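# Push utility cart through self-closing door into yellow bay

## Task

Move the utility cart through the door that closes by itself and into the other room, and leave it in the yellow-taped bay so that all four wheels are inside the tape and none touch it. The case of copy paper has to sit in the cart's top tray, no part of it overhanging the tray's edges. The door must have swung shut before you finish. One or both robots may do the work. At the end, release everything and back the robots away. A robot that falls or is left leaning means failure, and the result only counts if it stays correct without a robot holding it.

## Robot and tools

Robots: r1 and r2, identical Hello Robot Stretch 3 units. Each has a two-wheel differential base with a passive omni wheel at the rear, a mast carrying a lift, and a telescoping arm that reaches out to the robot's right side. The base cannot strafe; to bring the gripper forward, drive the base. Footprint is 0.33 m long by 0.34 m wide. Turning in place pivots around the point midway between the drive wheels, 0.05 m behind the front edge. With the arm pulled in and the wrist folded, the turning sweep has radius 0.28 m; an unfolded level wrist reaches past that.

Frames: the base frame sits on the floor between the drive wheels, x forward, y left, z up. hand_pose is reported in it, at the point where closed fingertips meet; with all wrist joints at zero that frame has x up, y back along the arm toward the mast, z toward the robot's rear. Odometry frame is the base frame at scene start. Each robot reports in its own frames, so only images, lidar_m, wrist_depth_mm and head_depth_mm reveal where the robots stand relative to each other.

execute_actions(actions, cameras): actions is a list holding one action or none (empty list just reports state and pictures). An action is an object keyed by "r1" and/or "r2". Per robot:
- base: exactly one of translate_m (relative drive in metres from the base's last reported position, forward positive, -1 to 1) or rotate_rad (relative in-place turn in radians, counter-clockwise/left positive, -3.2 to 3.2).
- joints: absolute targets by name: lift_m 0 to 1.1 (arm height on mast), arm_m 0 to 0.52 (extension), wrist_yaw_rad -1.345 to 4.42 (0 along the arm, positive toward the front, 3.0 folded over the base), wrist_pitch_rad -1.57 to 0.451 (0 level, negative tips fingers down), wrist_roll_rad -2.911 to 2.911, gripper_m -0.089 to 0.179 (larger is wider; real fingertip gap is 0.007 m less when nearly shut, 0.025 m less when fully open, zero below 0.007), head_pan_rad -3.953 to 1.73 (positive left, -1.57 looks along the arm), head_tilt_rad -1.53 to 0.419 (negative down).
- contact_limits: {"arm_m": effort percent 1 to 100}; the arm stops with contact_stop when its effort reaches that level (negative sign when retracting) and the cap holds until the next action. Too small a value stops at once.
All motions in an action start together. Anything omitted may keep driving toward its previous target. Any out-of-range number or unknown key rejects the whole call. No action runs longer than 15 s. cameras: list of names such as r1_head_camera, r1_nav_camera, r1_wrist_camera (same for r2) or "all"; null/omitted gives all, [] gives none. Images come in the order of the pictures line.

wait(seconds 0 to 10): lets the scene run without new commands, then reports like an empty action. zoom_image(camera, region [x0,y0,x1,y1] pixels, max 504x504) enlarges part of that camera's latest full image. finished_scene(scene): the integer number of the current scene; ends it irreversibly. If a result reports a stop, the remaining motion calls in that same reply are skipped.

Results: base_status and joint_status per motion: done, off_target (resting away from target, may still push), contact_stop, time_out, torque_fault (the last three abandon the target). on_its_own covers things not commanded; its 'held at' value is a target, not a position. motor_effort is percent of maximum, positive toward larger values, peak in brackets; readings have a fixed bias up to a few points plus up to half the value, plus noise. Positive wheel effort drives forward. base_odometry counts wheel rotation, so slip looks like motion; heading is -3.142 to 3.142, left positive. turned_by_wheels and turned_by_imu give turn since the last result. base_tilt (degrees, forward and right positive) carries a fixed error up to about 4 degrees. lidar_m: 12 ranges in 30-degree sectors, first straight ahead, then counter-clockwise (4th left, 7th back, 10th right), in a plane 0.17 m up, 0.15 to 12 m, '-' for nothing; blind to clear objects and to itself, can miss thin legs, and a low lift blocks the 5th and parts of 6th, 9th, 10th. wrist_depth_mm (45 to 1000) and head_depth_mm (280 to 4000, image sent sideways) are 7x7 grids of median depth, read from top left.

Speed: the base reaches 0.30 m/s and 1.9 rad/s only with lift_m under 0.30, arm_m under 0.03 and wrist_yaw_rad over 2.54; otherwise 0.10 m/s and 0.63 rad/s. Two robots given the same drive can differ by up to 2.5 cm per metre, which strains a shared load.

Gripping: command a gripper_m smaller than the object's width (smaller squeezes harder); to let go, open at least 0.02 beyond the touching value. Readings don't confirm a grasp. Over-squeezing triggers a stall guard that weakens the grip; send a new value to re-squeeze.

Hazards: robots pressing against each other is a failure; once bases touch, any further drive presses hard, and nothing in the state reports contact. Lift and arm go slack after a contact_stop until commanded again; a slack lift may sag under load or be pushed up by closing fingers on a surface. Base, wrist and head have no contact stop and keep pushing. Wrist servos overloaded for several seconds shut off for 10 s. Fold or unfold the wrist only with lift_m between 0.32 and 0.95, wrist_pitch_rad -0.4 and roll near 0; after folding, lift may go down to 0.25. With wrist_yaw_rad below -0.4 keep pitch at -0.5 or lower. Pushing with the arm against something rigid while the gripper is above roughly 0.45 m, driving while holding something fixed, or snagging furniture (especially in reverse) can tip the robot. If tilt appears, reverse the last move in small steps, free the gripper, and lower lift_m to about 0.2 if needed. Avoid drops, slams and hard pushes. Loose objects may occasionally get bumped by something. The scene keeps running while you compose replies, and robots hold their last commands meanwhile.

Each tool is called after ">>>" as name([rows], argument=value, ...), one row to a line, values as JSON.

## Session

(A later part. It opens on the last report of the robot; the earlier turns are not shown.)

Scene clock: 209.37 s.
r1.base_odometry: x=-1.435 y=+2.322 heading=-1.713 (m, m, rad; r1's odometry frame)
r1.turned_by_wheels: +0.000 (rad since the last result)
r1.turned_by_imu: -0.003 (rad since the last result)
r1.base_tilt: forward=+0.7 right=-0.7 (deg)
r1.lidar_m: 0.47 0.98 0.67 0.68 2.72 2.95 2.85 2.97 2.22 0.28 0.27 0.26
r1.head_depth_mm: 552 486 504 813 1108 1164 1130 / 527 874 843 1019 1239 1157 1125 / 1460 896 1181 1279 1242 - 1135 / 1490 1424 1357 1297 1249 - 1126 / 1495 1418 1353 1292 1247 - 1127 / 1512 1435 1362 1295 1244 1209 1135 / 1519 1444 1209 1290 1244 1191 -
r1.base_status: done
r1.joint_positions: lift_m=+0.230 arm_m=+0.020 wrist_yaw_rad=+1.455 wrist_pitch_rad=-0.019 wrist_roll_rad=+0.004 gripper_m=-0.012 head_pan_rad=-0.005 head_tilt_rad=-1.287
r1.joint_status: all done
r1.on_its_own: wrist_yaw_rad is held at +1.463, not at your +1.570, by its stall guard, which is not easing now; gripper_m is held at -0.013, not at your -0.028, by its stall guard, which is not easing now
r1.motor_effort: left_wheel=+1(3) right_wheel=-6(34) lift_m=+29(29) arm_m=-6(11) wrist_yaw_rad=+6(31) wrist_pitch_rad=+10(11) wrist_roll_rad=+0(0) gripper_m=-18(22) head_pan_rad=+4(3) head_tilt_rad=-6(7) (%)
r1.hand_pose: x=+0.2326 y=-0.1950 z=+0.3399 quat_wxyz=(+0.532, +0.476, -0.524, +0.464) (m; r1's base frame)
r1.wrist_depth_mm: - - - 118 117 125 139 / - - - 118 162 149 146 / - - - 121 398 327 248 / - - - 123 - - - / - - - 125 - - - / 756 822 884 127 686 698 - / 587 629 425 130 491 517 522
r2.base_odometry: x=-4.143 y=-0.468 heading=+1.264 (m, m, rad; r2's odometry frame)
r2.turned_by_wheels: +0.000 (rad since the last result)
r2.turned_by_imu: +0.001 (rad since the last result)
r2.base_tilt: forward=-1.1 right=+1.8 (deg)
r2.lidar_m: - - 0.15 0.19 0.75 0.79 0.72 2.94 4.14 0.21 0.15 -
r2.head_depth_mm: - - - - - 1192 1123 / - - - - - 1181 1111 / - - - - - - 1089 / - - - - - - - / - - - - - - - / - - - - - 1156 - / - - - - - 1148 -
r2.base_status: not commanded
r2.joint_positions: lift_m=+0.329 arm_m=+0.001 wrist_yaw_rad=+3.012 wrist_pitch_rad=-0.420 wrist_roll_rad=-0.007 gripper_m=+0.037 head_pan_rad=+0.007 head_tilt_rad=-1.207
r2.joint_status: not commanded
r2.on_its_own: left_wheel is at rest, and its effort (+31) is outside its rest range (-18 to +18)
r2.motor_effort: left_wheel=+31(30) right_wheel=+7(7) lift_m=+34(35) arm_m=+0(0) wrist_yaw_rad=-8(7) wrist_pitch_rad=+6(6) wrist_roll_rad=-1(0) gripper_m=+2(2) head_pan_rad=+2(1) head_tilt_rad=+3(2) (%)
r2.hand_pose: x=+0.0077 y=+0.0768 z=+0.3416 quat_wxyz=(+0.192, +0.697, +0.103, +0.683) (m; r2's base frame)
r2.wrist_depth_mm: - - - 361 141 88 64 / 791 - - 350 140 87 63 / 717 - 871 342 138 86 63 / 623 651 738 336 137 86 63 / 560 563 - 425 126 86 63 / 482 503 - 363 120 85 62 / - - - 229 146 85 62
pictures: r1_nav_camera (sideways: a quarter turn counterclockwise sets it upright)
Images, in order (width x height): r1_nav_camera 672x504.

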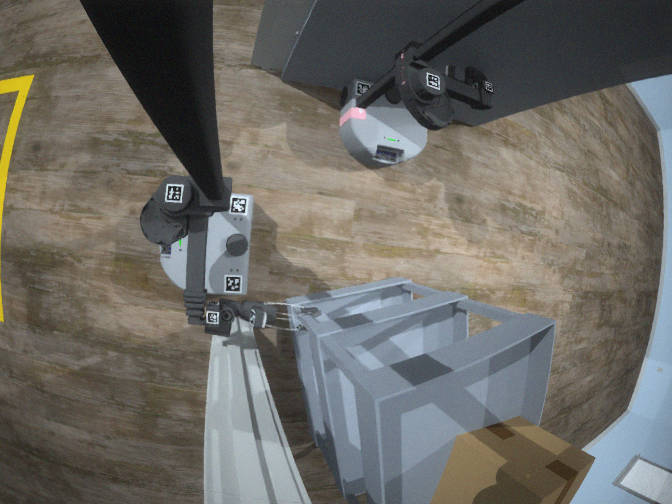

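>>> execute_actions([
  {"r1":{"base":{"rotate_rad":-0.7},"joints":{"arm_m":0,"wrist_yaw_rad":2.2,"gripper_m":-0.025}}},
], cameras=[])

>>> execute_actions([
  {"r1":{"base":{"translate_m":-0.4}}},
], cameras=["r1_nav_camera"])

Scene clock: 221.77 s.
r1.base_odometry: x=-1.435 y=+2.322 heading=-2.413 (m, m, rad; r1's odometry frame)
r1.turned_by_wheels: -0.700 (rad since the last result)
r1.turned_by_imu: -0.703 (rad since the last result)
r1.base_tilt: forward=+0.7 right=-0.8 (deg)
r1.lidar_m: 0.15 0.22 1.23 0.67 0.72 2.61 3.12 2.86 2.89 2.35 0.28 0.19
r1.head_depth_mm: 553 527 639 691 1221 1169 1125 / 550 527 512 962 1230 1161 1124 / 543 529 504 819 1251 - 1133 / 547 531 505 571 1246 - 1124 / 562 532 511 1159 1249 - 1127 / 564 535 798 1305 1243 1204 1136 / 567 542 1344 1298 1252 1197 -
r1.base_status: done
r1.joint_positions: lift_m=+0.230 arm_m=+0.000 wrist_yaw_rad=+2.206 wrist_pitch_rad=-0.019 wrist_roll_rad=+0.004 gripper_m=-0.021 head_pan_rad=-0.005 head_tilt_rad=-1.287
r1.joint_status: all done
r1.motor_effort: left_wheel=+3(4) right_wheel=-9(19) lift_m=+29(29) arm_m=-1(18) wrist_yaw_rad=-5(80) wrist_pitch_rad=+11(11) wrist_roll_rad=+0(0) gripper_m=-20(71) head_pan_rad=+2(4) head_tilt_rad=-6(6) (%)
r1.hand_pose: x=+0.1845 y=+0.0067 z=+0.3399 quat_wxyz=(+0.325, +0.635, -0.313, +0.627) (m; r1's base frame)
r1.wrist_depth_mm: 943 - - 119 112 114 117 / 971 - - 119 162 150 130 / - - - 122 395 326 249 / - - - 123 - - - / 794 - - 125 - - - / 650 822 930 127 620 636 646 / 566 622 616 131 492 513 540
r2.base_odometry: x=-4.143 y=-0.468 heading=+1.264 (m, m, rad; r2's odometry frame)
r2.turned_by_wheels: +0.000 (rad since the last result)
r2.turned_by_imu: +0.001 (rad since the last result)
r2.base_tilt: forward=-1.2 right=+1.8 (deg)
r2.lidar_m: - - 0.15 0.19 0.67 0.68 0.71 2.94 4.14 0.21 0.15 -
r2.head_depth_mm: - - - - - 1189 1125 / - - - - - 1181 1114 / - - - - - - 1088 / - - - - - - - / - - - - - - - / - - - - - 1151 - / - - - - - 1152 -
r2.base_status: not commanded
r2.joint_positions: lift_m=+0.329 arm_m=+0.001 wrist_yaw_rad=+3.012 wrist_pitch_rad=-0.420 wrist_roll_rad=-0.007 gripper_m=+0.037 head_pan_rad=+0.007 head_tilt_rad=-1.207
r2.joint_status: not commanded
r2.on_its_own: left_wheel is at rest, and its effort (+31) is outside its rest range (-18 to +18)
r2.motor_effort: left_wheel=+31(30) right_wheel=+7(7) lift_m=+34(35) arm_m=+0(0) wrist_yaw_rad=-7(8) wrist_pitch_rad=+6(6) wrist_roll_rad=-1(1) gripper_m=+3(3) head_pan_rad=+1(1) head_tilt_rad=+2(2) (%)
r2.hand_pose: x=+0.0077 y=+0.0768 z=+0.3416 quat_wxyz=(+0.192, +0.697, +0.103, +0.683) (m; r2's base frame)
r2.wrist_depth_mm: - - - 360 141 87 64 / 674 - - 353 139 87 63 / 623 - 895 347 138 86 63 / 623 648 751 341 137 86 63 / 550 571 - 422 126 86 63 / 484 506 - 367 120 85 62 / - - - 230 146 85 62
pictures: none
No camera images: the call's "cameras" was empty. Leave "cameras" out to get every camera's image.

Scene clock: 226.80 s.
r1.base_odometry: x=-1.137 y=+2.589 heading=-2.413 (m, m, rad; r1's odometry frame)
r1.turned_by_wheels: +0.000 (rad since the last result)
r1.turned_by_imu: +0.019 (rad since the last result)
r1.base_tilt: forward=+0.7 right=-0.7 (deg)
r1.lidar_m: 0.15 0.16 0.23 0.55 0.71 2.38 2.76 2.55 2.57 2.60 2.07 0.59
r1.head_depth_mm: 667 867 1331 1277 1223 1170 1126 / 1453 935 1271 1283 1240 1162 1128 / 1476 1394 1334 1279 1251 - 1133 / 554 529 503 493 1240 - 1128 / 558 531 506 501 1243 - 1125 / 556 532 507 804 1233 1208 1138 / 493 530 509 738 1244 1203 1131
r1.base_status: done
r1.joint_positions: lift_m=+0.230 arm_m=+0.000 wrist_yaw_rad=+2.211 wrist_pitch_rad=-0.019 wrist_roll_rad=+0.004 gripper_m=-0.018 head_pan_rad=-0.005 head_tilt_rad=-1.291
r1.joint_status: not commanded
r1.on_its_own: gripper_m is held at -0.019, not at your -0.025, by its stall guard, which is not easing now
r1.motor_effort: left_wheel=+2(20) right_wheel=-8(67) lift_m=+31(32) arm_m=+1(9) wrist_yaw_rad=-9(71) wrist_pitch_rad=+10(15) wrist_roll_rad=+0(0) gripper_m=-20(27) head_pan_rad=+3(3) head_tilt_rad=-4(6) (%)
r1.hand_pose: x=+0.1837 y=+0.0079 z=+0.3400 quat_wxyz=(+0.323, +0.636, -0.312, +0.628) (m; r1's base frame)
r1.wrist_depth_mm: 591 262 160 119 120 190 - / 596 358 255 123 151 206 - / 633 711 - 122 350 328 - / 628 849 - 123 - - - / 634 715 780 126 - - - / 622 490 571 126 688 644 - / 566 367 395 130 489 515 898
r2.base_odometry: x=-4.143 y=-0.468 heading=+1.264 (m, m, rad; r2's odometry frame)
r2.turned_by_wheels: +0.000 (rad since the last result)
r2.turned_by_imu: +0.001 (rad since the last result)
r2.base_tilt: forward=-1.2 right=+1.7 (deg)
r2.lidar_m: - - 0.15 0.20 0.42 0.42 0.48 2.94 4.16 0.21 0.15 -
r2.head_depth_mm: - - - - - 1188 1116 / - - - - - 1176 1119 / - - - - - - 1088 / - - - - - - - / - - - - - - - / - - - - - 1164 - / - - - - - 1149 -
r2.base_status: not commanded
r2.joint_positions: lift_m=+0.329 arm_m=+0.001 wrist_yaw_rad=+3.012 wrist_pitch_rad=-0.420 wrist_roll_rad=-0.007 gripper_m=+0.037 head_pan_rad=+0.007 head_tilt_rad=-1.207
r2.joint_status: not commanded
r2.on_its_own: left_wheel is at rest, and its effort (+30) is outside its rest range (-18 to +18)
r2.motor_effort: left_wheel=+30(31) right_wheel=+7(7) lift_m=+34(35) arm_m=+0(0) wrist_yaw_rad=-7(8) wrist_pitch_rad=+6(6) wrist_roll_rad=-1(1) gripper_m=+3(2) head_pan_rad=+2(0) head_tilt_rad=+3(2) (%)
r2.hand_pose: x=+0.0077 y=+0.0768 z=+0.3416 quat_wxyz=(+0.192, +0.697, +0.103, +0.683) (m; r2's base frame)
r2.wrist_depth_mm: 837 - - 362 141 88 64 / 631 - - 356 139 87 63 / 519 - 904 344 138 87 63 / 416 493 737 340 137 86 63 / 547 548 - 423 125 86 63 / 485 504 - 367 120 85 63 / - - - 229 146 85 62
pictures: r1_nav_camera (sideways: a quarter turn counterclockwise sets it upright)
Images, in order (width x height): r1_nav_camera 672x504.

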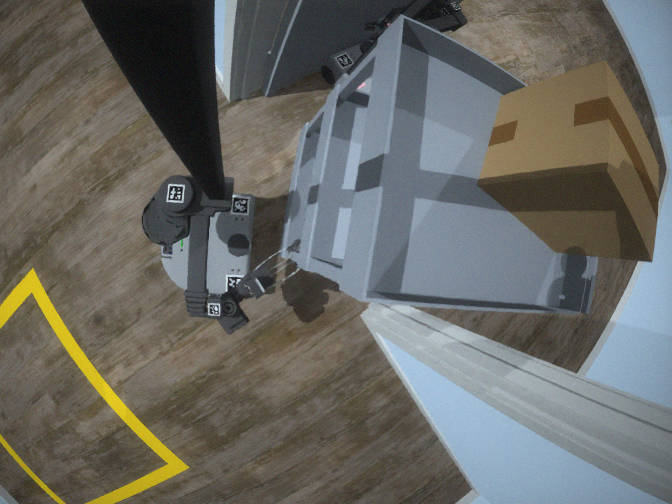

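Good; now pull straight +X.

>>> execute_actions([
  {"r1":{"base":{"rotate_rad":0.68},"joints":{"wrist_yaw_rad":1.57,"gripper_m":-0.028}}},
], cameras=[])

>>> execute_actions([
  {"r1":{"base":{"translate_m":-0.9}}},
], cameras=["r1_nav_camera"])

Scene clock: 232.63 s.
r1.base_odometry: x=-1.136 y=+2.589 heading=-1.733 (m, m, rad; r1's odometry frame)
r1.turned_by_wheels: +0.680 (rad since the last result)
r1.turned_by_imu: +0.662 (rad since the last result)
r1.base_tilt: forward=+0.6 right=-0.7 (deg)
r1.lidar_m: 0.26 0.38 0.56 1.09 2.44 2.62 2.54 2.65 2.47 1.01 0.60 0.24
r1.head_depth_mm: 550 523 499 1269 1226 1174 1125 / 549 525 503 820 1232 1161 1130 / 554 527 829 1125 1242 - 1130 / 557 529 844 1264 1240 - 1127 / 559 538 864 1283 1248 - 1129 / 560 556 1331 1301 1244 1203 1138 / 522 1081 1269 1291 1243 1196 1133
r1.base_status: done
r1.joint_positions: lift_m=+0.230 arm_m=+0.000 wrist_yaw_rad=+1.539 wrist_pitch_rad=-0.019 wrist_roll_rad=+0.004 gripper_m=-0.021 head_pan_rad=-0.005 head_tilt_rad=-1.291
r1.joint_status: wrist_yaw_rad off_target (ended at +1.539, target +1.570); gripper_m off_target (ended at -0.021, target -0.028)
r1.on_its_own: gripper_m is held at -0.022, not at your -0.028, by its stall guard, which is still easing; wrist_yaw_rad is at rest, and its effort (+25) is outside its rest range (-12 to +12)
r1.motor_effort: left_wheel=-3(6) right_wheel=+16(33) lift_m=+31(31) arm_m=-2(2) wrist_yaw_rad=+25(72) wrist_pitch_rad=+10(10) wrist_roll_rad=+0(0) gripper_m=-25(68) head_pan_rad=+3(2) head_tilt_rad=-4(4) (%)
r1.hand_pose: x=+0.2342 y=-0.1533 z=+0.3400 quat_wxyz=(+0.512, +0.498, -0.504, +0.486) (m; r1's base frame)
r1.wrist_depth_mm: 293 197 151 119 116 248 - / 362 341 260 123 140 291 - / 616 - - 123 323 479 - / 628 - - 124 - - - / 533 715 736 123 - - - / 412 482 566 124 676 - - / 306 392 401 127 457 773 894
r2.base_odometry: x=-4.143 y=-0.468 heading=+1.264 (m, m, rad; r2's odometry frame)
r2.turned_by_wheels: +0.000 (rad since the last result)
r2.turned_by_imu: +0.001 (rad since the last result)
r2.base_tilt: forward=-1.3 right=+1.7 (deg)
r2.lidar_m: - - 0.15 0.20 0.39 0.38 0.41 2.93 4.13 0.21 0.15 -
r2.head_depth_mm: - - - - - 1182 1116 / - - - - - 1173 1115 / - - - - - - 1087 / - - - - - - - / - - - - - - - / - - - - - 1161 - / - - - - - 1155 -
r2.base_status: not commanded
r2.joint_positions: lift_m=+0.329 arm_m=+0.001 wrist_yaw_rad=+3.012 wrist_pitch_rad=-0.420 wrist_roll_rad=-0.007 gripper_m=+0.037 head_pan_rad=+0.007 head_tilt_rad=-1.207
r2.joint_status: not commanded
r2.on_its_own: left_wheel is at rest, and its effort (+31) is outside its rest range (-18 to +18)
r2.motor_effort: left_wheel=+31(31) right_wheel=+7(7) lift_m=+34(35) arm_m=+0(0) wrist_yaw_rad=-8(7) wrist_pitch_rad=+6(6) wrist_roll_rad=+0(1) gripper_m=+2(3) head_pan_rad=+1(1) head_tilt_rad=+2(2) (%)
r2.hand_pose: x=+0.0077 y=+0.0768 z=+0.3416 quat_wxyz=(+0.192, +0.697, +0.103, +0.683) (m; r2's base frame)
r2.wrist_depth_mm: - - - 363 141 88 64 / 579 - - 353 140 87 63 / 516 - 874 346 138 87 63 / 391 458 752 339 137 86 63 / 528 530 - 426 126 85 63 / 482 509 - 369 119 85 62 / - - - 228 146 85 62
pictures: none
No camera images: the call's "cameras" was empty. Leave "cameras" out to get every camera's image.

Scene clock: 242.87 s.
r1.base_odometry: x=-0.991 y=+3.477 heading=-1.733 (m, m, rad; r1's odometry frame)
r1.turned_by_wheels: +0.000 (rad since the last result)
r1.turned_by_imu: -0.005 (rad since the last result)
r1.base_tilt: forward=+0.7 right=-0.7 (deg)
r1.lidar_m: 0.21 0.23 0.36 2.36 2.31 1.70 1.65 1.71 2.36 2.39 1.64 0.22
r1.head_depth_mm: 548 521 491 1273 1225 1174 1129 / 553 526 504 820 1232 1162 1131 / 553 526 505 822 1244 - 1135 / 545 529 507 827 1242 - 1132 / 538 531 512 1135 1251 - 1126 / 550 533 514 1068 1240 1204 1138 / 559 535 517 1283 1251 1203 1133
r1.base_status: done
r1.joint_positions: lift_m=+0.230 arm_m=+0.000 wrist_yaw_rad=+1.509 wrist_pitch_rad=-0.018 wrist_roll_rad=+0.004 gripper_m=-0.018 head_pan_rad=-0.005 head_tilt_rad=-1.291
r1.joint_status: not commanded
r1.on_its_own: wrist_yaw_rad is held at +1.514, not at your +1.570, by its stall guard, which is not easing now; gripper_m is held at -0.019, not at your -0.028, by its stall guard, which is not easing now
r1.motor_effort: left_wheel=+1(7) right_wheel=-2(29) lift_m=+31(31) arm_m=-2(2) wrist_yaw_rad=+5(35) wrist_pitch_rad=+10(10) wrist_roll_rad=+0(0) gripper_m=-19(25) head_pan_rad=+3(1) head_tilt_rad=-5(4) (%)
r1.hand_pose: x=+0.2339 y=-0.1611 z=+0.3403 quat_wxyz=(+0.519, +0.490, -0.512, +0.479) (m; r1's base frame)
r1.wrist_depth_mm: 173 151 133 117 - - - / - 336 256 120 - - - / - - - 122 - - - / - - - 124 - - - / - 680 785 126 - - - / 460 513 581 127 - - - / 366 389 396 131 790 817 896
r2.base_odometry: x=-4.143 y=-0.468 heading=+1.264 (m, m, rad; r2's odometry frame)
r2.turned_by_wheels: +0.000 (rad since the last result)
r2.turned_by_imu: +0.002 (rad since the last result)
r2.base_tilt: forward=-1.3 right=+1.7 (deg)
r2.lidar_m: - - 0.15 0.20 0.92 1.04 2.08 2.94 4.13 0.21 0.15 -
r2.head_depth_mm: - - - - - 1193 1112 / - - - - - 1179 1109 / - - - - - - 1091 / - - - - - - - / - - - - - - - / - - - - - 1160 - / - - - - - 1147 -
r2.base_status: not commanded
r2.joint_positions: lift_m=+0.329 arm_m=+0.001 wrist_yaw_rad=+3.012 wrist_pitch_rad=-0.420 wrist_roll_rad=-0.007 gripper_m=+0.037 head_pan_rad=+0.007 head_tilt_rad=-1.207
r2.joint_status: not commanded
r2.on_its_own: left_wheel is at rest, and its effort (+31) is outside its rest range (-18 to +18)
r2.motor_effort: left_wheel=+31(31) right_wheel=+7(7) lift_m=+34(35) arm_m=+0(0) wrist_yaw_rad=-7(7) wrist_pitch_rad=+6(5) wrist_roll_rad=-1(0) gripper_m=+2(2) head_pan_rad=+1(2) head_tilt_rad=+3(2) (%)
r2.hand_pose: x=+0.0077 y=+0.0768 z=+0.3416 quat_wxyz=(+0.192, +0.697, +0.103, +0.683) (m; r2's base frame)
r2.wrist_depth_mm: 842 - - 362 141 88 64 / 927 - - 355 140 87 63 / 783 - 878 345 138 86 63 / 646 648 740 340 137 86 63 / 554 568 - 419 125 86 63 / 483 504 - 363 120 85 63 / - - - 228 146 85 62
pictures: r1_nav_camera (sideways: a quarter turn counterclockwise sets it upright)
Images, in order (width x height): r1_nav_camera 672x504.

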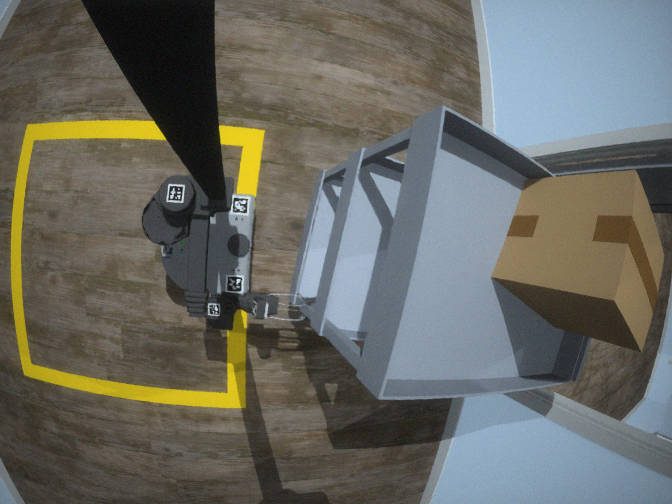

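>>> execute_actions([
  {"r1":{"base":{"translate_m":-0.95}},"r2":{"base":{"translate_m":-1.0}}},
], cameras=[])

>>> execute_actions([
  {"r1":{"joints":{"gripper_m":0.15}},"r2":{"base":{"translate_m":-0.2}}},
], cameras=[])

>>> execute_actions([
  {"r1":{"base":{"translate_m":-0.3}},"r2":{"base":{"translate_m":-0.2},"joints":{"head_tilt_rad":-0.7}}},
], cameras=["r1_nav_camera","r1_wrist_camera","r2_nav_camera"])

Scene clock: 263.10 s.
r1.base_odometry: x=-0.837 y=+4.414 heading=-1.733 (m, m, rad; r1's odometry frame)
r1.turned_by_wheels: +0.000 (rad since the last result)
r1.turned_by_imu: -0.008 (rad since the last result)
r1.base_tilt: forward=+0.7 right=-0.7 (deg)
r1.lidar_m: 0.16 0.16 0.18 0.33 0.98 0.72 0.70 0.73 1.00 2.38 2.47 0.18
r1.head_depth_mm: 1477 1400 1338 1281 1221 1175 1129 / 1480 1415 1339 1285 1229 1165 1133 / 1485 1384 496 805 1249 - 1135 / 548 528 504 783 1247 - 1125 / 558 531 505 493 1227 - 1129 / 560 533 508 492 1226 1207 1139 / 554 530 509 489 1102 1198 1133
r1.base_status: done
r1.joint_positions: lift_m=+0.230 arm_m=+0.000 wrist_yaw_rad=+1.951 wrist_pitch_rad=-0.018 wrist_roll_rad=+0.005 gripper_m=-0.018 head_pan_rad=-0.005 head_tilt_rad=-1.291
r1.joint_status: not commanded
r1.on_its_own: wrist_yaw_rad is held at +1.935, not at your +1.570, by its stall guard, which is not easing now; gripper_m is held at -0.019, not at your -0.028, by its stall guard, which is not easing now; wrist_yaw_rad is at rest, and its effort (-13) is outside its rest range (-12 to +12)
r1.motor_effort: left_wheel=+2(4) right_wheel=-7(25) lift_m=+31(31) arm_m=+4(4) wrist_yaw_rad=-13(45) wrist_pitch_rad=+10(10) wrist_roll_rad=+0(0) gripper_m=-20(21) head_pan_rad=+3(2) head_tilt_rad=-4(4) (%)
r1.hand_pose: x=+0.2161 y=-0.0497 z=+0.3402 quat_wxyz=(+0.401, +0.590, -0.392, +0.581) (m; r1's base frame)
r1.wrist_depth_mm: 173 151 133 116 - - - / - 333 256 120 - - - / - - - 122 - - - / - - - 123 - - - / - 663 811 125 - - - / 452 512 587 127 - - - / 369 391 396 130 779 817 900
r2.base_odometry: x=-4.446 y=-1.421 heading=+1.264 (m, m, rad; r2's odometry frame)
r2.turned_by_wheels: +0.000 (rad since the last result)
r2.turned_by_imu: -0.027 (rad since the last result)
r2.base_tilt: forward=-1.0 right=+1.7 (deg)
r2.lidar_m: 1.73 0.66 0.49 0.46 0.49 0.67 1.80 1.88 2.60 5.30 4.10 3.05
r2.head_depth_mm: 1848 1657 1501 1390 1283 1191 1115 / 1816 1633 1502 1376 1275 1195 1109 / 1803 1635 1497 1375 1271 1207 1083 / 1773 1620 1487 1374 1259 1211 - / 1772 1599 1473 1347 1254 1210 - / 1727 1596 1447 1348 1252 1177 - / 1374 1429 1408 1322 1237 1157 -
r2.base_status: done
r2.joint_positions: lift_m=+0.329 arm_m=+0.001 wrist_yaw_rad=+3.002 wrist_pitch_rad=-0.417 wrist_roll_rad=-0.007 gripper_m=+0.037 head_pan_rad=+0.014 head_tilt_rad=-1.196
r2.joint_status: not commanded
r2.motor_effort: left_wheel=-1(57) right_wheel=+0(22) lift_m=+34(35) arm_m=+0(0) wrist_yaw_rad=-2(9) wrist_pitch_rad=+5(6) wrist_roll_rad=+0(0) gripper_m=+0(4) head_pan_rad=-2(12) head_tilt_rad=-1(7) (%)
r2.hand_pose: x=+0.0100 y=+0.0768 z=+0.3423 quat_wxyz=(+0.194, +0.698, +0.099, +0.683) (m; r2's base frame)
r2.wrist_depth_mm: 442 - 464 472 498 505 527 / 485 - 506 508 534 560 584 / 525 - 561 587 612 630 652 / 565 580 610 636 670 704 729 / 550 571 - 636 684 705 751 / 490 503 - 533 582 592 617 / - - - 479 486 507 531
pictures: none
No camera images: the call's "cameras" was empty. Leave "cameras" out to get every camera's image.

Scene clock: 266.33 s.
r1.base_odometry: x=-0.837 y=+4.414 heading=-1.733 (m, m, rad; r1's odometry frame)
r1.turned_by_wheels: +0.000 (rad since the last result)
r1.turned_by_imu: -0.001 (rad since the last result)
r1.base_tilt: forward=+0.7 right=-0.7 (deg)
r1.lidar_m: 0.16 0.16 0.18 0.33 0.99 0.72 0.70 0.72 1.00 2.38 2.47 0.18
r1.head_depth_mm: 1482 1409 1340 1282 1224 1175 1129 / 1478 1410 1345 1277 1234 1165 1128 / 1484 1394 496 807 1249 - 1137 / 548 528 504 779 1242 - 1124 / 560 531 506 493 1222 - 1128 / 562 534 507 491 1220 1207 1137 / 553 530 510 489 1033 1200 1132
r1.base_status: not commanded
r1.joint_positions: lift_m=+0.230 arm_m=+0.000 wrist_yaw_rad=+1.939 wrist_pitch_rad=-0.018 wrist_roll_rad=+0.004 gripper_m=+0.150 head_pan_rad=-0.005 head_tilt_rad=-1.291
r1.joint_status: all done
r1.on_its_own: wrist_yaw_rad is held at +1.935, not at your +1.570, by its stall guard, which is not easing now
r1.motor_effort: left_wheel=+0(6) right_wheel=+2(13) lift_m=+31(31) arm_m=+4(4) wrist_yaw_rad=-3(55) wrist_pitch_rad=+10(10) wrist_roll_rad=+0(0) gripper_m=+0(94) head_pan_rad=+2(3) head_tilt_rad=-4(4) (%)
r1.hand_pose: x=+0.2173 y=-0.0528 z=+0.3401 quat_wxyz=(+0.405, +0.588, -0.395, +0.578) (m; r1's base frame)
r1.wrist_depth_mm: 175 152 133 117 - - - / - 340 256 120 - - - / - - - 122 - - - / - - - 124 - - - / - 661 794 126 - - - / 456 - 562 128 - - - / 366 381 411 131 776 - 909
r2.base_odometry: x=-4.506 y=-1.612 heading=+1.264 (m, m, rad; r2's odometry frame)
r2.turned_by_wheels: +0.000 (rad since the last result)
r2.turned_by_imu: +0.001 (rad since the last result)
r2.base_tilt: forward=-1.2 right=+1.8 (deg)
r2.lidar_m: 1.74 0.66 0.49 0.47 0.49 0.68 1.60 1.67 2.31 5.24 4.37 3.24
r2.head_depth_mm: 1824 1661 1511 1396 1281 1198 1127 / 1804 1639 1506 1385 1273 1190 1112 / 1807 1620 1488 1378 1265 1205 1088 / 1785 1603 1486 1370 1265 1205 - / 1764 1596 1473 1351 1251 1203 - / 1729 1591 1465 1343 1243 1176 - / 1371 1431 1411 1313 1239 1158 -
r2.base_status: done
r2.joint_positions: lift_m=+0.329 arm_m=+0.001 wrist_yaw_rad=+3.002 wrist_pitch_rad=-0.417 wrist_roll_rad=-0.007 gripper_m=+0.037 head_pan_rad=+0.014 head_tilt_rad=-1.196
r2.joint_status: not commanded
r2.motor_effort: left_wheel=-1(9) right_wheel=+0(3) lift_m=+34(34) arm_m=+0(0) wrist_yaw_rad=-1(0) wrist_pitch_rad=+5(5) wrist_roll_rad=-1(1) gripper_m=+0(0) head_pan_rad=-4(2) head_tilt_rad=-2(1) (%)
r2.hand_pose: x=+0.0100 y=+0.0768 z=+0.3423 quat_wxyz=(+0.194, +0.698, +0.099, +0.683) (m; r2's base frame)
r2.wrist_depth_mm: 444 - 467 484 492 510 526 / 488 - 511 533 543 568 594 / 529 - 565 586 601 635 638 / 568 591 607 633 686 723 752 / 552 564 - 623 679 694 752 / 484 504 - 525 574 595 625 / - - - 479 496 512 541
pictures: none
No camera images: the call's "cameras" was empty. Leave "cameras" out to get every camera's image.

Scene clock: 270.60 s.
r1.base_odometry: x=-0.789 y=+4.710 heading=-1.734 (m, m, rad; r1's odometry frame)
r1.turned_by_wheels: +0.000 (rad since the last result)
r1.turned_by_imu: -0.002 (rad since the last result)
r1.base_tilt: forward=+0.7 right=-0.7 (deg)
r1.lidar_m: 0.45 0.45 2.45 1.53 0.56 0.41 0.40 0.41 0.57 1.58 2.46 2.50
r1.head_depth_mm: 1483 1398 1342 1278 1224 1173 1130 / 1483 1404 1343 1281 1238 1156 1132 / 583 1393 1339 1292 1244 - 1137 / 536 888 1193 1298 1239 - 1043 / 536 894 1170 1301 1252 - 1046 / 534 889 1103 1289 1247 1203 1126 / 529 888 871 1292 1242 1201 1053
r1.base_status: done
r1.joint_positions: lift_m=+0.230 arm_m=+0.000 wrist_yaw_rad=+1.939 wrist_pitch_rad=-0.018 wrist_roll_rad=+0.004 gripper_m=+0.150 head_pan_rad=-0.005 head_tilt_rad=-1.291
r1.joint_status: not commanded
r1.on_its_own: wrist_yaw_rad is held at +1.935, not at your +1.570, by its stall guard, which is not easing now
r1.motor_effort: left_wheel=+1(3) right_wheel=+2(1) lift_m=+31(31) arm_m=+4(4) wrist_yaw_rad=-2(2) wrist_pitch_rad=+10(10) wrist_roll_rad=+0(0) gripper_m=-1(0) head_pan_rad=+2(3) head_tilt_rad=-5(4) (%)
r1.hand_pose: x=+0.2173 y=-0.0528 z=+0.3401 quat_wxyz=(+0.405, +0.588, -0.395, +0.578) (m; r1's base frame)
r1.wrist_depth_mm: - 474 - 915 823 - - / - 458 430 411 393 - - / - - - 830 422 - - / - - - - - - - / - - 807 986 - - - / 771 - 464 608 966 - - / 579 567 606 440 688 - 886
r2.base_odometry: x=-4.567 y=-1.803 heading=+1.264 (m, m, rad; r2's odometry frame)
r2.turned_by_wheels: +0.000 (rad since the last result)
r2.turned_by_imu: +0.001 (rad since the last result)
r2.base_tilt: forward=-1.1 right=+1.7 (deg)
r2.lidar_m: 1.75 0.65 0.49 0.48 0.49 0.68 1.40 1.47 2.02 5.27 4.69 3.45
r2.head_depth_mm: 2839 3233 2651 2029 1629 1350 1153 / 2875 3227 2664 2004 1610 1356 1161 / 2835 3201 2633 1988 1590 1348 1148 / 2845 3169 2566 1974 1583 1335 1141 / 2841 3153 2549 1959 1577 1319 1138 / 2061 2171 2245 1866 1554 1313 1129 / 1377 1394 1457 1503 1484 1307 1123
r2.base_status: done
r2.joint_positions: lift_m=+0.329 arm_m=+0.001 wrist_yaw_rad=+3.002 wrist_pitch_rad=-0.417 wrist_roll_rad=-0.007 gripper_m=+0.037 head_pan_rad=+0.014 head_tilt_rad=-0.705
r2.joint_status: all done
r2.motor_effort: left_wheel=-1(9) right_wheel=-1(2) lift_m=+34(34) arm_m=+0(0) wrist_yaw_rad=-1(2) wrist_pitch_rad=+5(5) wrist_roll_rad=-1(0) gripper_m=+0(0) head_pan_rad=-3(2) head_tilt_rad=+1(22) (%)
r2.hand_pose: x=+0.0100 y=+0.0768 z=+0.3423 quat_wxyz=(+0.194, +0.698, +0.099, +0.683) (m; r2's base frame)
r2.wrist_depth_mm: 447 - 473 488 490 508 528 / 490 - 507 529 547 559 596 / 531 - 567 582 621 635 658 / 563 588 612 648 665 731 756 / 552 558 - 636 685 716 751 / 485 499 - 539 577 588 617 / - - - 474 490 513 538
pictures: r1_nav_camera (sideways: a quarter turn counterclockwise sets it upright), r1_wrist_camera, r2_nav_camera (sideways: a quarter turn counterclockwise sets it upright)
Images, in order (width x height): r1_nav_camera 672x504, r1_wrist_camera 644x364, r2_nav_camera 672x504.

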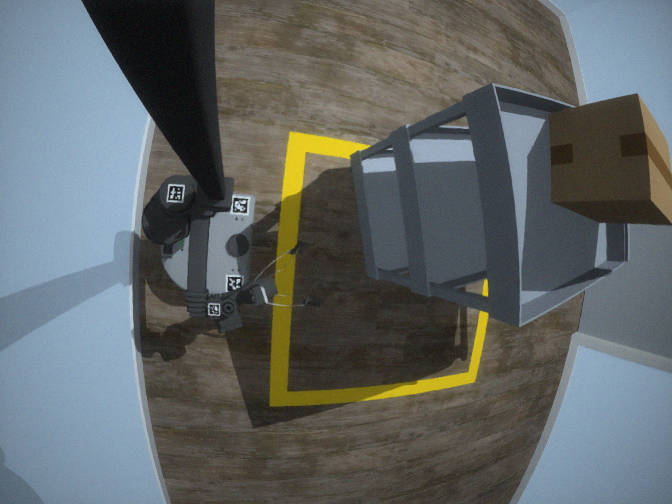

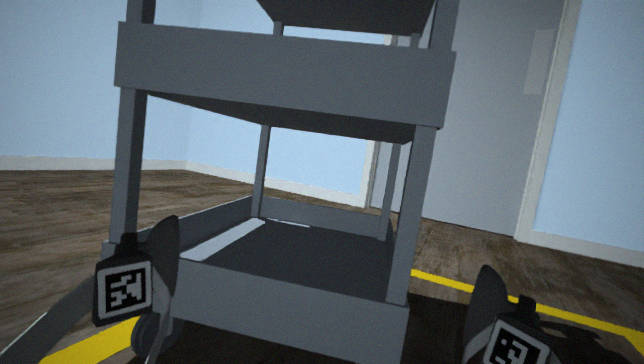

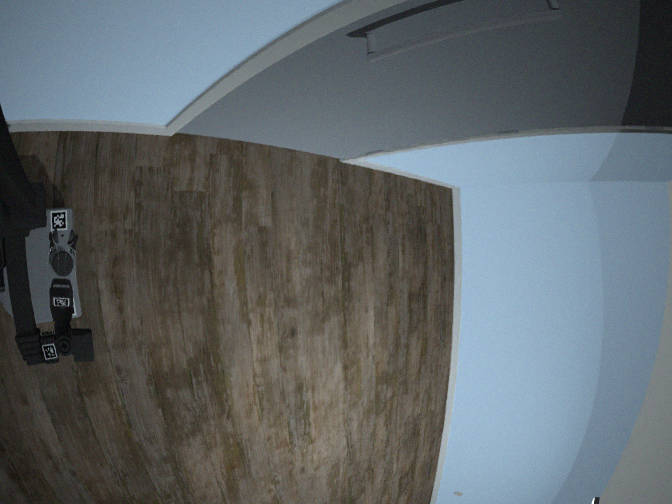

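Needs shifting toward +Y; regrab.

>>> execute_actions([
  {"r1":{"base":{"translate_m":0.3}}},
], cameras=[])

>>> execute_actions([
  {"r1":{"joints":{"gripper_m":-0.025}}},
], cameras=[])

>>> execute_actions([
  {"r1":{"base":{"translate_m":-0.15},"joints":{"arm_m":0.4}}},
], cameras=["r1_nav_camera","r1_wrist_camera"])

Scene clock: 281.90 s.
r1.base_odometry: x=-0.837 y=+4.414 heading=-1.734 (m, m, rad; r1's odometry frame)
r1.turned_by_wheels: +0.000 (rad since the last result)
r1.turned_by_imu: -0.001 (rad since the last result)
r1.base_tilt: forward=+0.7 right=-0.7 (deg)
r1.lidar_m: 0.16 0.16 0.18 0.33 0.99 0.72 0.70 0.73 1.00 2.38 2.48 0.18
r1.head_depth_mm: 1468 1404 1329 1278 1223 1171 1129 / 1478 1405 1340 1285 1233 1161 1133 / 1486 1390 496 805 1247 - 1136 / 548 528 504 777 1240 - 1128 / 559 530 506 492 1222 - 1130 / 561 533 508 491 1226 1211 1136 / 555 530 509 489 1033 1199 1132
r1.base_status: done
r1.joint_positions: lift_m=+0.230 arm_m=+0.000 wrist_yaw_rad=+1.939 wrist_pitch_rad=-0.018 wrist_roll_rad=+0.004 gripper_m=+0.150 head_pan_rad=-0.005 head_tilt_rad=-1.291
r1.joint_status: not commanded
r1.on_its_own: wrist_yaw_rad is held at +1.935, not at your +1.570, by its stall guard, which is not easing now
r1.motor_effort: left_wheel=+0(5) right_wheel=+1(6) lift_m=+31(31) arm_m=+4(4) wrist_yaw_rad=-2(2) wrist_pitch_rad=+10(10) wrist_roll_rad=+0(0) gripper_m=+0(0) head_pan_rad=+3(3) head_tilt_rad=-4(3) (%)
r1.hand_pose: x=+0.2173 y=-0.0528 z=+0.3401 quat_wxyz=(+0.405, +0.588, -0.395, +0.578) (m; r1's base frame)
r1.wrist_depth_mm: 174 152 133 117 - - - / - 338 259 120 - - - / - - - 122 - - - / - - - 124 - - - / - 659 776 126 - - - / 459 - 562 129 - - - / 365 380 410 131 758 - 885
r2.base_odometry: x=-4.567 y=-1.803 heading=+1.264 (m, m, rad; r2's odometry frame)
r2.turned_by_wheels: +0.000 (rad since the last result)
r2.turned_by_imu: +0.001 (rad since the last result)
r2.base_tilt: forward=-1.2 right=+1.8 (deg)
r2.lidar_m: 1.76 0.64 0.49 0.48 0.50 0.68 1.41 1.46 2.03 5.27 4.66 3.44
r2.head_depth_mm: 2867 3251 2688 2043 1630 1365 1155 / 2928 3246 2683 1980 1604 1338 1151 / 2848 3215 2604 2004 1616 1340 1150 / 2872 3169 2577 1962 1591 1323 1144 / 2872 3155 2512 1950 1565 1320 1141 / 2059 2158 2221 1881 1562 1305 1128 / 1355 1394 1452 1493 1479 1308 1129
r2.base_status: not commanded
r2.joint_positions: lift_m=+0.329 arm_m=+0.001 wrist_yaw_rad=+3.002 wrist_pitch_rad=-0.417 wrist_roll_rad=-0.007 gripper_m=+0.037 head_pan_rad=+0.014 head_tilt_rad=-0.705
r2.joint_status: not commanded
r2.motor_effort: left_wheel=-1(1) right_wheel=+0(0) lift_m=+34(34) arm_m=+0(0) wrist_yaw_rad=-1(1) wrist_pitch_rad=+5(5) wrist_roll_rad=+0(0) gripper_m=+0(1) head_pan_rad=-3(1) head_tilt_rad=+1(2) (%)
r2.hand_pose: x=+0.0100 y=+0.0768 z=+0.3423 quat_wxyz=(+0.194, +0.698, +0.099, +0.683) (m; r2's base frame)
r2.wrist_depth_mm: 446 - 474 486 502 503 527 / 487 - 511 537 552 565 579 / 534 - 570 582 606 625 658 / 562 581 620 651 655 723 733 / 561 567 - 639 674 701 735 / 483 502 - 533 584 587 620 / - - - 479 488 511 536
pictures: none
No camera images: the call's "cameras" was empty. Leave "cameras" out to get every camera's image.

Scene clock: 284.13 s.
r1.base_odometry: x=-0.837 y=+4.414 heading=-1.733 (m, m, rad; r1's odometry frame)
r1.turned_by_wheels: +0.000 (rad since the last result)
r1.turned_by_imu: +0.000 (rad since the last result)
r1.base_tilt: forward=+0.7 right=-0.7 (deg)
r1.lidar_m: 0.16 0.16 0.18 0.33 0.99 0.72 0.70 0.73 1.00 2.38 2.47 0.18
r1.head_depth_mm: 1467 1408 1338 1278 1226 1173 1126 / 1480 1406 1340 1282 1242 1159 1133 / 1471 1385 496 804 1249 - 1140 / 549 528 504 777 1243 - 1124 / 558 531 506 492 1227 - 1127 / 561 533 508 491 1219 1201 1139 / 554 527 509 489 1028 1205 1137
r1.base_status: not commanded
r1.joint_positions: lift_m=+0.230 arm_m=+0.000 wrist_yaw_rad=+1.945 wrist_pitch_rad=-0.018 wrist_roll_rad=+0.004 gripper_m=-0.024 head_pan_rad=-0.005 head_tilt_rad=-1.291
r1.joint_status: all done
r1.on_its_own: wrist_yaw_rad is held at +1.935, not at your +1.570, by its stall guard, which is not easing now
r1.motor_effort: left_wheel=+1(0) right_wheel=-9(10) lift_m=+31(32) arm_m=+4(4) wrist_yaw_rad=-8(7) wrist_pitch_rad=+10(10) wrist_roll_rad=+0(0) gripper_m=-24(99) head_pan_rad=+3(3) head_tilt_rad=-4(4) (%)
r1.hand_pose: x=+0.2167 y=-0.0512 z=+0.3401 quat_wxyz=(+0.403, +0.589, -0.393, +0.579) (m; r1's base frame)
r1.wrist_depth_mm: 173 152 133 115 - - - / - 336 256 119 - - - / - - - 121 - - - / - - - 122 - - - / - 658 795 124 - - - / 455 511 577 126 - - - / 367 394 397 129 782 825 911
r2.base_odometry: x=-4.567 y=-1.803 heading=+1.264 (m, m, rad; r2's odometry frame)
r2.turned_by_wheels: +0.000 (rad since the last result)
r2.turned_by_imu: +0.000 (rad since the last result)
r2.base_tilt: forward=-1.2 right=+1.7 (deg)
r2.lidar_m: 1.75 0.65 0.49 0.47 0.50 0.69 1.41 1.46 2.02 5.28 4.69 3.45
r2.head_depth_mm: 2841 3247 2661 2025 1620 1354 1159 / 2895 3226 2689 2011 1611 1338 1164 / 2824 3238 2643 2000 1599 1335 1152 / 2812 3192 2637 1979 1574 1338 1141 / 2844 3163 2572 1957 1579 1333 1134 / 2071 2172 2259 1862 1560 1317 1129 / 1369 1399 1449 1506 1479 1298 1124
r2.base_status: not commanded
r2.joint_positions: lift_m=+0.329 arm_m=+0.001 wrist_yaw_rad=+3.002 wrist_pitch_rad=-0.417 wrist_roll_rad=-0.007 gripper_m=+0.037 head_pan_rad=+0.014 head_tilt_rad=-0.705
r2.joint_status: not commanded
r2.motor_effort: left_wheel=-1(1) right_wheel=+1(0) lift_m=+35(34) arm_m=+0(0) wrist_yaw_rad=-1(1) wrist_pitch_rad=+5(5) wrist_roll_rad=+0(1) gripper_m=+0(0) head_pan_rad=-2(2) head_tilt_rad=+1(2) (%)
r2.hand_pose: x=+0.0100 y=+0.0768 z=+0.3423 quat_wxyz=(+0.194, +0.698, +0.099, +0.683) (m; r2's base frame)
r2.wrist_depth_mm: 445 - 470 480 490 511 532 / 471 - 509 536 551 557 588 / 536 - 571 566 619 634 661 / 567 596 612 657 683 702 747 / 552 557 - 627 679 703 738 / 487 500 - 545 589 582 626 / - - - 482 488 511 538
pictures: none
No camera images: the call's "cameras" was empty. Leave "cameras" out to get every camera's image.

Scene clock: 288.40 s.
r1.base_odometry: x=-0.813 y=+4.562 heading=-1.733 (m, m, rad; r1's odometry frame)
r1.turned_by_wheels: +0.000 (rad since the last result)
r1.turned_by_imu: +0.034 (rad since the last result)
r1.base_tilt: forward=+0.7 right=-0.8 (deg)
r1.lidar_m: 0.15 2.37 2.43 1.87 0.76 0.57 0.55 0.58 0.82 2.38 0.15 -
r1.head_depth_mm: 380 506 498 477 1220 1177 1126 / 377 500 501 479 1215 1188 1131 / 373 493 502 480 561 - 1130 / 369 485 508 1079 1246 - 1128 / 545 821 1335 1294 1246 - 1127 / 1495 1434 1364 1297 1240 1205 1137 / 1513 1431 1351 1306 1250 1196 1135
r1.base_status: done
r1.joint_positions: lift_m=+0.230 arm_m=+0.399 wrist_yaw_rad=+1.954 wrist_pitch_rad=-0.016 wrist_roll_rad=+0.004 gripper_m=-0.012 head_pan_rad=-0.005 head_tilt_rad=-1.291
r1.joint_status: all done
r1.on_its_own: wrist_yaw_rad is held at +1.935, not at your +1.570, by its stall guard, which is not easing now; gripper_m is held at -0.013, not at your -0.025, by its stall guard, which is not easing now; wrist_yaw_rad is at rest, and its effort (-15) is outside its rest range (-12 to +12)
r1.motor_effort: left_wheel=+5(34) right_wheel=-10(38) lift_m=+32(32) arm_m=+9(32) wrist_yaw_rad=-15(90) wrist_pitch_rad=+9(11) wrist_roll_rad=+0(0) gripper_m=-18(34) head_pan_rad=+2(2) head_tilt_rad=-5(4) (%)
r1.hand_pose: x=+0.2159 y=-0.4488 z=+0.3406 quat_wxyz=(+0.400, +0.590, -0.391, +0.582) (m; r1's base frame)
r1.wrist_depth_mm: 172 151 133 118 - - - / - 329 255 121 - - - / - - - 122 - - - / - - - 124 - - - / - 688 775 126 - - - / 465 515 589 128 - - - / 369 394 401 131 789 824 898
r2.base_odometry: x=-4.567 y=-1.803 heading=+1.264 (m, m, rad; r2's odometry frame)
r2.turned_by_wheels: +0.000 (rad since the last result)
r2.turned_by_imu: +0.001 (rad since the last result)
r2.base_tilt: forward=-1.1 right=+1.7 (deg)
r2.lidar_m: 1.76 0.65 0.49 0.48 0.50 0.68 1.41 1.46 2.03 5.26 4.69 3.44
r2.head_depth_mm: 2813 3209 2732 2036 1634 1353 1161 / 2824 3246 2663 2008 1593 1354 1152 / 2844 3262 2662 1965 1601 1345 1149 / 2849 3123 2611 1976 1599 1328 1146 / 2843 3164 2581 1948 1584 1329 1139 / 2087 2179 2202 1879 1578 1319 1127 / 1364 1404 1462 1502 1472 1300 1123
r2.base_status: not commanded
r2.joint_positions: lift_m=+0.329 arm_m=+0.001 wrist_yaw_rad=+3.002 wrist_pitch_rad=-0.417 wrist_roll_rad=-0.007 gripper_m=+0.037 head_pan_rad=+0.014 head_tilt_rad=-0.705
r2.joint_status: not commanded
r2.motor_effort: left_wheel=-1(1) right_wheel=+0(0) lift_m=+34(34) arm_m=+0(0) wrist_yaw_rad=-1(1) wrist_pitch_rad=+5(5) wrist_roll_rad=-1(1) gripper_m=+1(0) head_pan_rad=-3(2) head_tilt_rad=+2(2) (%)
r2.hand_pose: x=+0.0100 y=+0.0768 z=+0.3423 quat_wxyz=(+0.194, +0.698, +0.099, +0.683) (m; r2's base frame)
r2.wrist_depth_mm: 446 - 469 483 496 513 534 / 481 - 511 526 551 570 592 / 536 - 575 587 609 626 658 / 577 593 602 652 677 701 752 / 552 570 - 634 659 718 745 / 477 500 - 546 570 596 621 / - - - 480 487 515 527
pictures: r1_nav_camera (sideways: a quarter turn counterclockwise sets it upright), r1_wrist_camera
Images, in order (width x height): r1_nav_camera 672x504, r1_wrist_camera 644x364.

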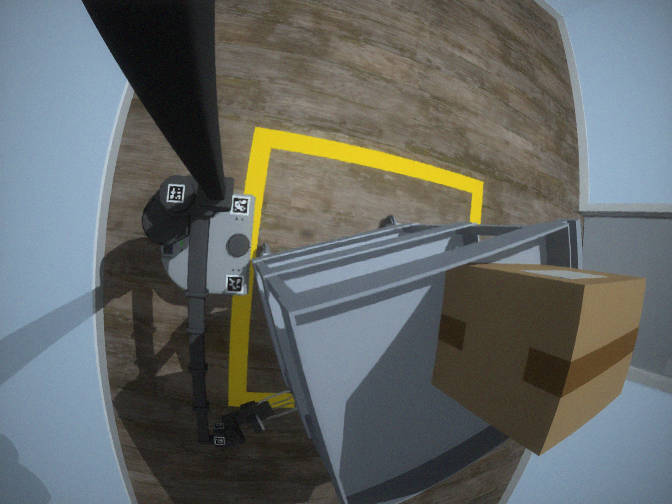

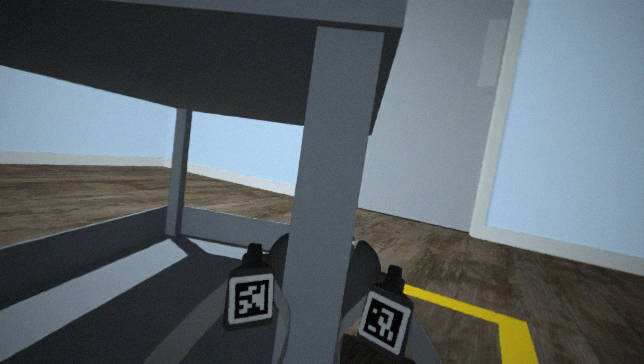

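>>> execute_actions([
  {"r1":{"base":{"translate_m":0.07},"joints":{"arm_m":0.29}}},
], cameras=[])

>>> execute_actions([
  {"r1":{"joints":{"gripper_m":0.12}}},
], cameras=[])

>>> execute_actions([
  {"r1":{"base":{"translate_m":-0.27},"joints":{"arm_m":0.33}}},
], cameras=["r1_nav_camera","r1_wrist_camera"])

Scene clock: 296.00 s.
r1.base_odometry: x=-0.825 y=+4.493 heading=-1.734 (m, m, rad; r1's odometry frame)
r1.turned_by_wheels: -0.001 (rad since the last result)
r1.turned_by_imu: -0.041 (rad since the last result)
r1.base_tilt: forward=+0.6 right=-0.6 (deg)
r1.lidar_m: 0.15 2.28 2.46 2.37 0.88 0.64 0.62 0.64 0.88 2.38 0.15 -
r1.head_depth_mm: 383 512 500 476 1214 1181 1132 / 377 502 501 479 1214 1181 1132 / 372 490 502 480 467 - 1128 / 365 481 507 818 1245 - 1129 / 374 497 1334 1290 1254 - 1129 / 581 1423 1365 1308 1239 1206 1138 / 1517 1434 1363 1309 1253 1204 1136
r1.base_status: translate_m off_target (by the wheels' count: +0.0699 of +0.0700)
r1.joint_positions: lift_m=+0.230 arm_m=+0.292 wrist_yaw_rad=+1.599 wrist_pitch_rad=-0.018 wrist_roll_rad=+0.004 gripper_m=-0.012 head_pan_rad=-0.005 head_tilt_rad=-1.291
r1.joint_status: all done
r1.on_its_own: wrist_yaw_rad is held at +1.935, not at your +1.570, by its stall guard, which is still easing; gripper_m is held at -0.013, not at your -0.025, by its stall guard, which is not easing now; right_wheel is at rest, and its effort (+51) is outside its rest range (-18 to +18); arm_m is at rest, and its effort (-22) is outside its rest range (-14 to +14)
r1.motor_effort: left_wheel=-3(9) right_wheel=+51(58) lift_m=+32(32) arm_m=-22(27) wrist_yaw_rad=+91(90) wrist_pitch_rad=+10(10) wrist_roll_rad=+0(0) gripper_m=-31(31) head_pan_rad=+3(3) head_tilt_rad=-3(4) (%)
r1.hand_pose: x=+0.2343 y=-0.4294 z=+0.3402 quat_wxyz=(+0.497, +0.513, -0.489, +0.501) (m; r1's base frame)
r1.wrist_depth_mm: 176 153 134 119 113 - - / 537 337 258 186 119 - - / - - - - 122 - - / - - - - - - - / 615 662 717 144 - - - / 478 510 562 125 - - - / 366 388 402 129 668 828 904
r2.base_odometry: x=-4.567 y=-1.803 heading=+1.264 (m, m, rad; r2's odometry frame)
r2.turned_by_wheels: +0.000 (rad since the last result)
r2.turned_by_imu: +0.001 (rad since the last result)
r2.base_tilt: forward=-1.1 right=+1.8 (deg)
r2.lidar_m: 1.75 0.65 0.49 0.48 0.50 0.68 1.41 1.46 2.02 5.29 4.67 3.44
r2.head_depth_mm: 2842 3188 2714 2025 1611 1361 1165 / 2825 3283 2673 2023 1615 1344 1160 / 2891 3260 2641 1964 1588 1337 1151 / 2862 3145 2570 1963 1598 1330 1138 / 2881 3182 2543 1952 1576 1318 1138 / 2075 2133 2251 1890 1564 1310 1131 / 1359 1402 1454 1505 1471 1309 1120
r2.base_status: not commanded
r2.joint_positions: lift_m=+0.329 arm_m=+0.001 wrist_yaw_rad=+3.002 wrist_pitch_rad=-0.417 wrist_roll_rad=-0.007 gripper_m=+0.037 head_pan_rad=+0.014 head_tilt_rad=-0.705
r2.joint_status: not commanded
r2.motor_effort: left_wheel=-1(1) right_wheel=+0(0) lift_m=+35(34) arm_m=+0(0) wrist_yaw_rad=-2(1) wrist_pitch_rad=+4(5) wrist_roll_rad=+0(1) gripper_m=+0(1) head_pan_rad=-3(3) head_tilt_rad=+2(2) (%)
r2.hand_pose: x=+0.0100 y=+0.0768 z=+0.3423 quat_wxyz=(+0.194, +0.698, +0.099, +0.683) (m; r2's base frame)
r2.wrist_depth_mm: 444 - 472 491 500 505 530 / 486 - 516 523 550 560 588 / 529 - 572 579 606 633 659 / 579 589 617 649 676 707 765 / 549 558 - 635 674 710 750 / 485 506 - 537 577 594 628 / - - - 479 493 504 533
pictures: none
No camera images: the call's "cameras" was empty. Leave "cameras" out to get every camera's image.

Scene clock: 297.87 s.
r1.base_odometry: x=-0.825 y=+4.493 heading=-1.735 (m, m, rad; r1's odometry frame)
r1.turned_by_wheels: +0.000 (rad since the last result)
r1.turned_by_imu: -0.002 (rad since the last result)
r1.base_tilt: forward=+0.7 right=-0.7 (deg)
r1.lidar_m: 0.15 2.28 2.46 2.36 0.87 0.64 0.62 0.64 0.87 2.37 0.15 -
r1.head_depth_mm: 384 512 500 476 1217 1184 1124 / 378 501 500 479 1212 1179 1133 / 371 491 503 479 468 - 1132 / 365 480 508 823 1251 - 1121 / 373 499 1330 1292 1250 - 1130 / 574 1417 1361 1301 1245 1210 1140 / 1509 1435 1363 1304 1245 1204 1134
r1.base_status: not commanded
r1.joint_positions: lift_m=+0.230 arm_m=+0.291 wrist_yaw_rad=+1.797 wrist_pitch_rad=-0.018 wrist_roll_rad=+0.004 gripper_m=+0.120 head_pan_rad=-0.005 head_tilt_rad=-1.291
r1.joint_status: all done
r1.on_its_own: wrist_yaw_rad is held at +1.935, not at your +1.570, by its stall guard, which is still easing; right_wheel is at rest, and its effort (+54) is outside its rest range (-18 to +18); arm_m is at rest, and its effort (-18) is outside its rest range (-14 to +14)
r1.motor_effort: left_wheel=-13(13) right_wheel=+54(55) lift_m=+32(31) arm_m=-18(22) wrist_yaw_rad=+91(91) wrist_pitch_rad=+10(10) wrist_roll_rad=+0(0) gripper_m=-20(81) head_pan_rad=+3(3) head_tilt_rad=-4(3) (%)
r1.hand_pose: x=+0.2279 y=-0.3791 z=+0.3400 quat_wxyz=(+0.445, +0.558, -0.436, +0.548) (m; r1's base frame)
r1.wrist_depth_mm: 176 154 135 120 108 101 104 / - 343 260 210 176 110 - / - - - - - 112 - / - - - - - 114 - / 579 687 732 - - 116 - / 463 531 565 605 912 118 - / 372 379 415 422 144 120 901
r2.base_odometry: x=-4.567 y=-1.803 heading=+1.264 (m, m, rad; r2's odometry frame)
r2.turned_by_wheels: +0.000 (rad since the last result)
r2.turned_by_imu: +0.000 (rad since the last result)
r2.base_tilt: forward=-1.0 right=+1.8 (deg)
r2.lidar_m: 1.75 0.65 0.49 0.48 0.49 0.68 1.41 1.46 2.03 5.29 4.65 3.43
r2.head_depth_mm: 2860 3275 2670 2033 1619 1357 1157 / 2811 3206 2667 2000 1626 1338 1153 / 2812 3241 2609 1988 1599 1341 1147 / 2870 3217 2574 1963 1586 1331 1146 / 2858 3145 2565 1956 1571 1326 1146 / 2066 2157 2221 1864 1584 1312 1133 / 1365 1402 1463 1494 1481 1301 1125
r2.base_status: not commanded
r2.joint_positions: lift_m=+0.329 arm_m=+0.001 wrist_yaw_rad=+3.002 wrist_pitch_rad=-0.417 wrist_roll_rad=-0.007 gripper_m=+0.037 head_pan_rad=+0.014 head_tilt_rad=-0.705
r2.joint_status: not commanded
r2.motor_effort: left_wheel=-1(1) right_wheel=+0(0) lift_m=+34(34) arm_m=+0(0) wrist_yaw_rad=-1(2) wrist_pitch_rad=+5(5) wrist_roll_rad=+0(1) gripper_m=+0(0) head_pan_rad=-3(3) head_tilt_rad=+2(2) (%)
r2.hand_pose: x=+0.0100 y=+0.0768 z=+0.3423 quat_wxyz=(+0.194, +0.698, +0.099, +0.683) (m; r2's base frame)
r2.wrist_depth_mm: 449 - 465 480 494 508 537 / 495 - 504 528 543 562 595 / 534 - 570 590 609 627 652 / 585 597 612 646 672 714 755 / 545 559 - 630 665 702 739 / 475 500 - 538 573 591 621 / - - - 481 488 509 536
pictures: none
No camera images: the call's "cameras" was empty. Leave "cameras" out to get every camera's image.

Scene clock: 301.73 s.
r1.base_odometry: x=-0.781 y=+4.760 heading=-1.735 (m, m, rad; r1's odometry frame)
r1.turned_by_wheels: +0.000 (rad since the last result)
r1.turned_by_imu: +0.000 (rad since the last result)
r1.base_tilt: forward=+0.7 right=-0.7 (deg)
r1.lidar_m: 0.31 2.56 2.46 1.36 0.49 0.36 0.35 0.36 0.49 1.36 0.62 0.35
r1.head_depth_mm: 549 860 1115 1280 1226 1182 1030 / 552 526 861 1282 1233 1185 1048 / 554 521 849 1273 1246 - 1051 / 556 536 846 1281 1241 - 934 / 919 1391 1357 1289 1250 - 943 / 1493 1427 1363 1299 1244 1208 1026 / 1505 1441 1360 1307 1252 1206 969
r1.base_status: done
r1.joint_positions: lift_m=+0.230 arm_m=+0.330 wrist_yaw_rad=+1.932 wrist_pitch_rad=-0.018 wrist_roll_rad=+0.004 gripper_m=+0.120 head_pan_rad=-0.005 head_tilt_rad=-1.291
r1.joint_status: all done
r1.on_its_own: wrist_yaw_rad is held at +1.935, not at your +1.570, by its stall guard, which is not easing now
r1.motor_effort: left_wheel=+1(13) right_wheel=+0(48) lift_m=+31(32) arm_m=+6(17) wrist_yaw_rad=+3(90) wrist_pitch_rad=+10(10) wrist_roll_rad=+0(0) gripper_m=-1(20) head_pan_rad=+2(2) head_tilt_rad=-3(4) (%)
r1.hand_pose: x=+0.2179 y=-0.3841 z=+0.3400 quat_wxyz=(+0.407, +0.587, -0.397, +0.577) (m; r1's base frame)
r1.wrist_depth_mm: - 370 360 356 786 - - / - 380 361 351 337 - - / - - - 837 372 - - / - - - - - - - / - 562 853 972 960 - - / 713 408 556 626 563 - - / 578 414 394 380 367 879 896
r2.base_odometry: x=-4.567 y=-1.803 heading=+1.264 (m, m, rad; r2's odometry frame)
r2.turned_by_wheels: +0.000 (rad since the last result)
r2.turned_by_imu: +0.001 (rad since the last result)
r2.base_tilt: forward=-1.0 right=+1.8 (deg)
r2.lidar_m: 1.76 0.65 0.49 0.48 0.50 0.68 1.40 1.46 2.02 5.25 4.65 3.46
r2.head_depth_mm: 2831 3219 2679 2030 1633 1353 1164 / 2865 3227 2653 1992 1613 1344 1155 / 2809 3251 2647 1995 1598 1340 1152 / 2845 3132 2600 1961 1578 1336 1147 / 2855 3176 2596 1974 1571 1318 1142 / 2072 2135 2251 1863 1559 1322 1134 / 1367 1402 1463 1509 1466 1317 1122
r2.base_status: not commanded
r2.joint_positions: lift_m=+0.329 arm_m=+0.001 wrist_yaw_rad=+3.002 wrist_pitch_rad=-0.417 wrist_roll_rad=-0.007 gripper_m=+0.037 head_pan_rad=+0.014 head_tilt_rad=-0.705
r2.joint_status: not commanded
r2.motor_effort: left_wheel=-1(1) right_wheel=+0(0) lift_m=+34(34) arm_m=+0(0) wrist_yaw_rad=-2(1) wrist_pitch_rad=+5(5) wrist_roll_rad=-1(1) gripper_m=+0(0) head_pan_rad=-2(3) head_tilt_rad=+2(2) (%)
r2.hand_pose: x=+0.0100 y=+0.0768 z=+0.3423 quat_wxyz=(+0.194, +0.698, +0.099, +0.683) (m; r2's base frame)
r2.wrist_depth_mm: 445 - 467 483 503 507 526 / 485 - 510 527 543 558 592 / 538 - 575 587 605 625 658 / 575 583 613 648 680 713 743 / 547 563 - 628 689 708 750 / 487 504 - 539 571 595 629 / - - - 482 485 514 525
pictures: r1_nav_camera (sideways: a quarter turn counterclockwise sets it upright), r1_wrist_camera
Images, in order (width x height): r1_nav_camera 672x504, r1_wrist_camera 644x364.

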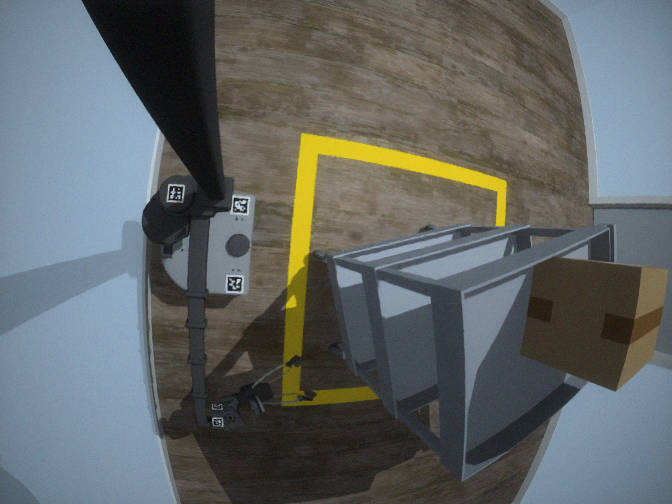

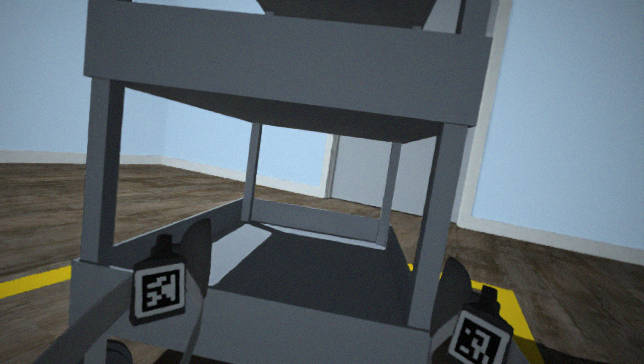

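All wheels are inside.

>>> finished_scene(scene=2)

The scene is finished: the task was done.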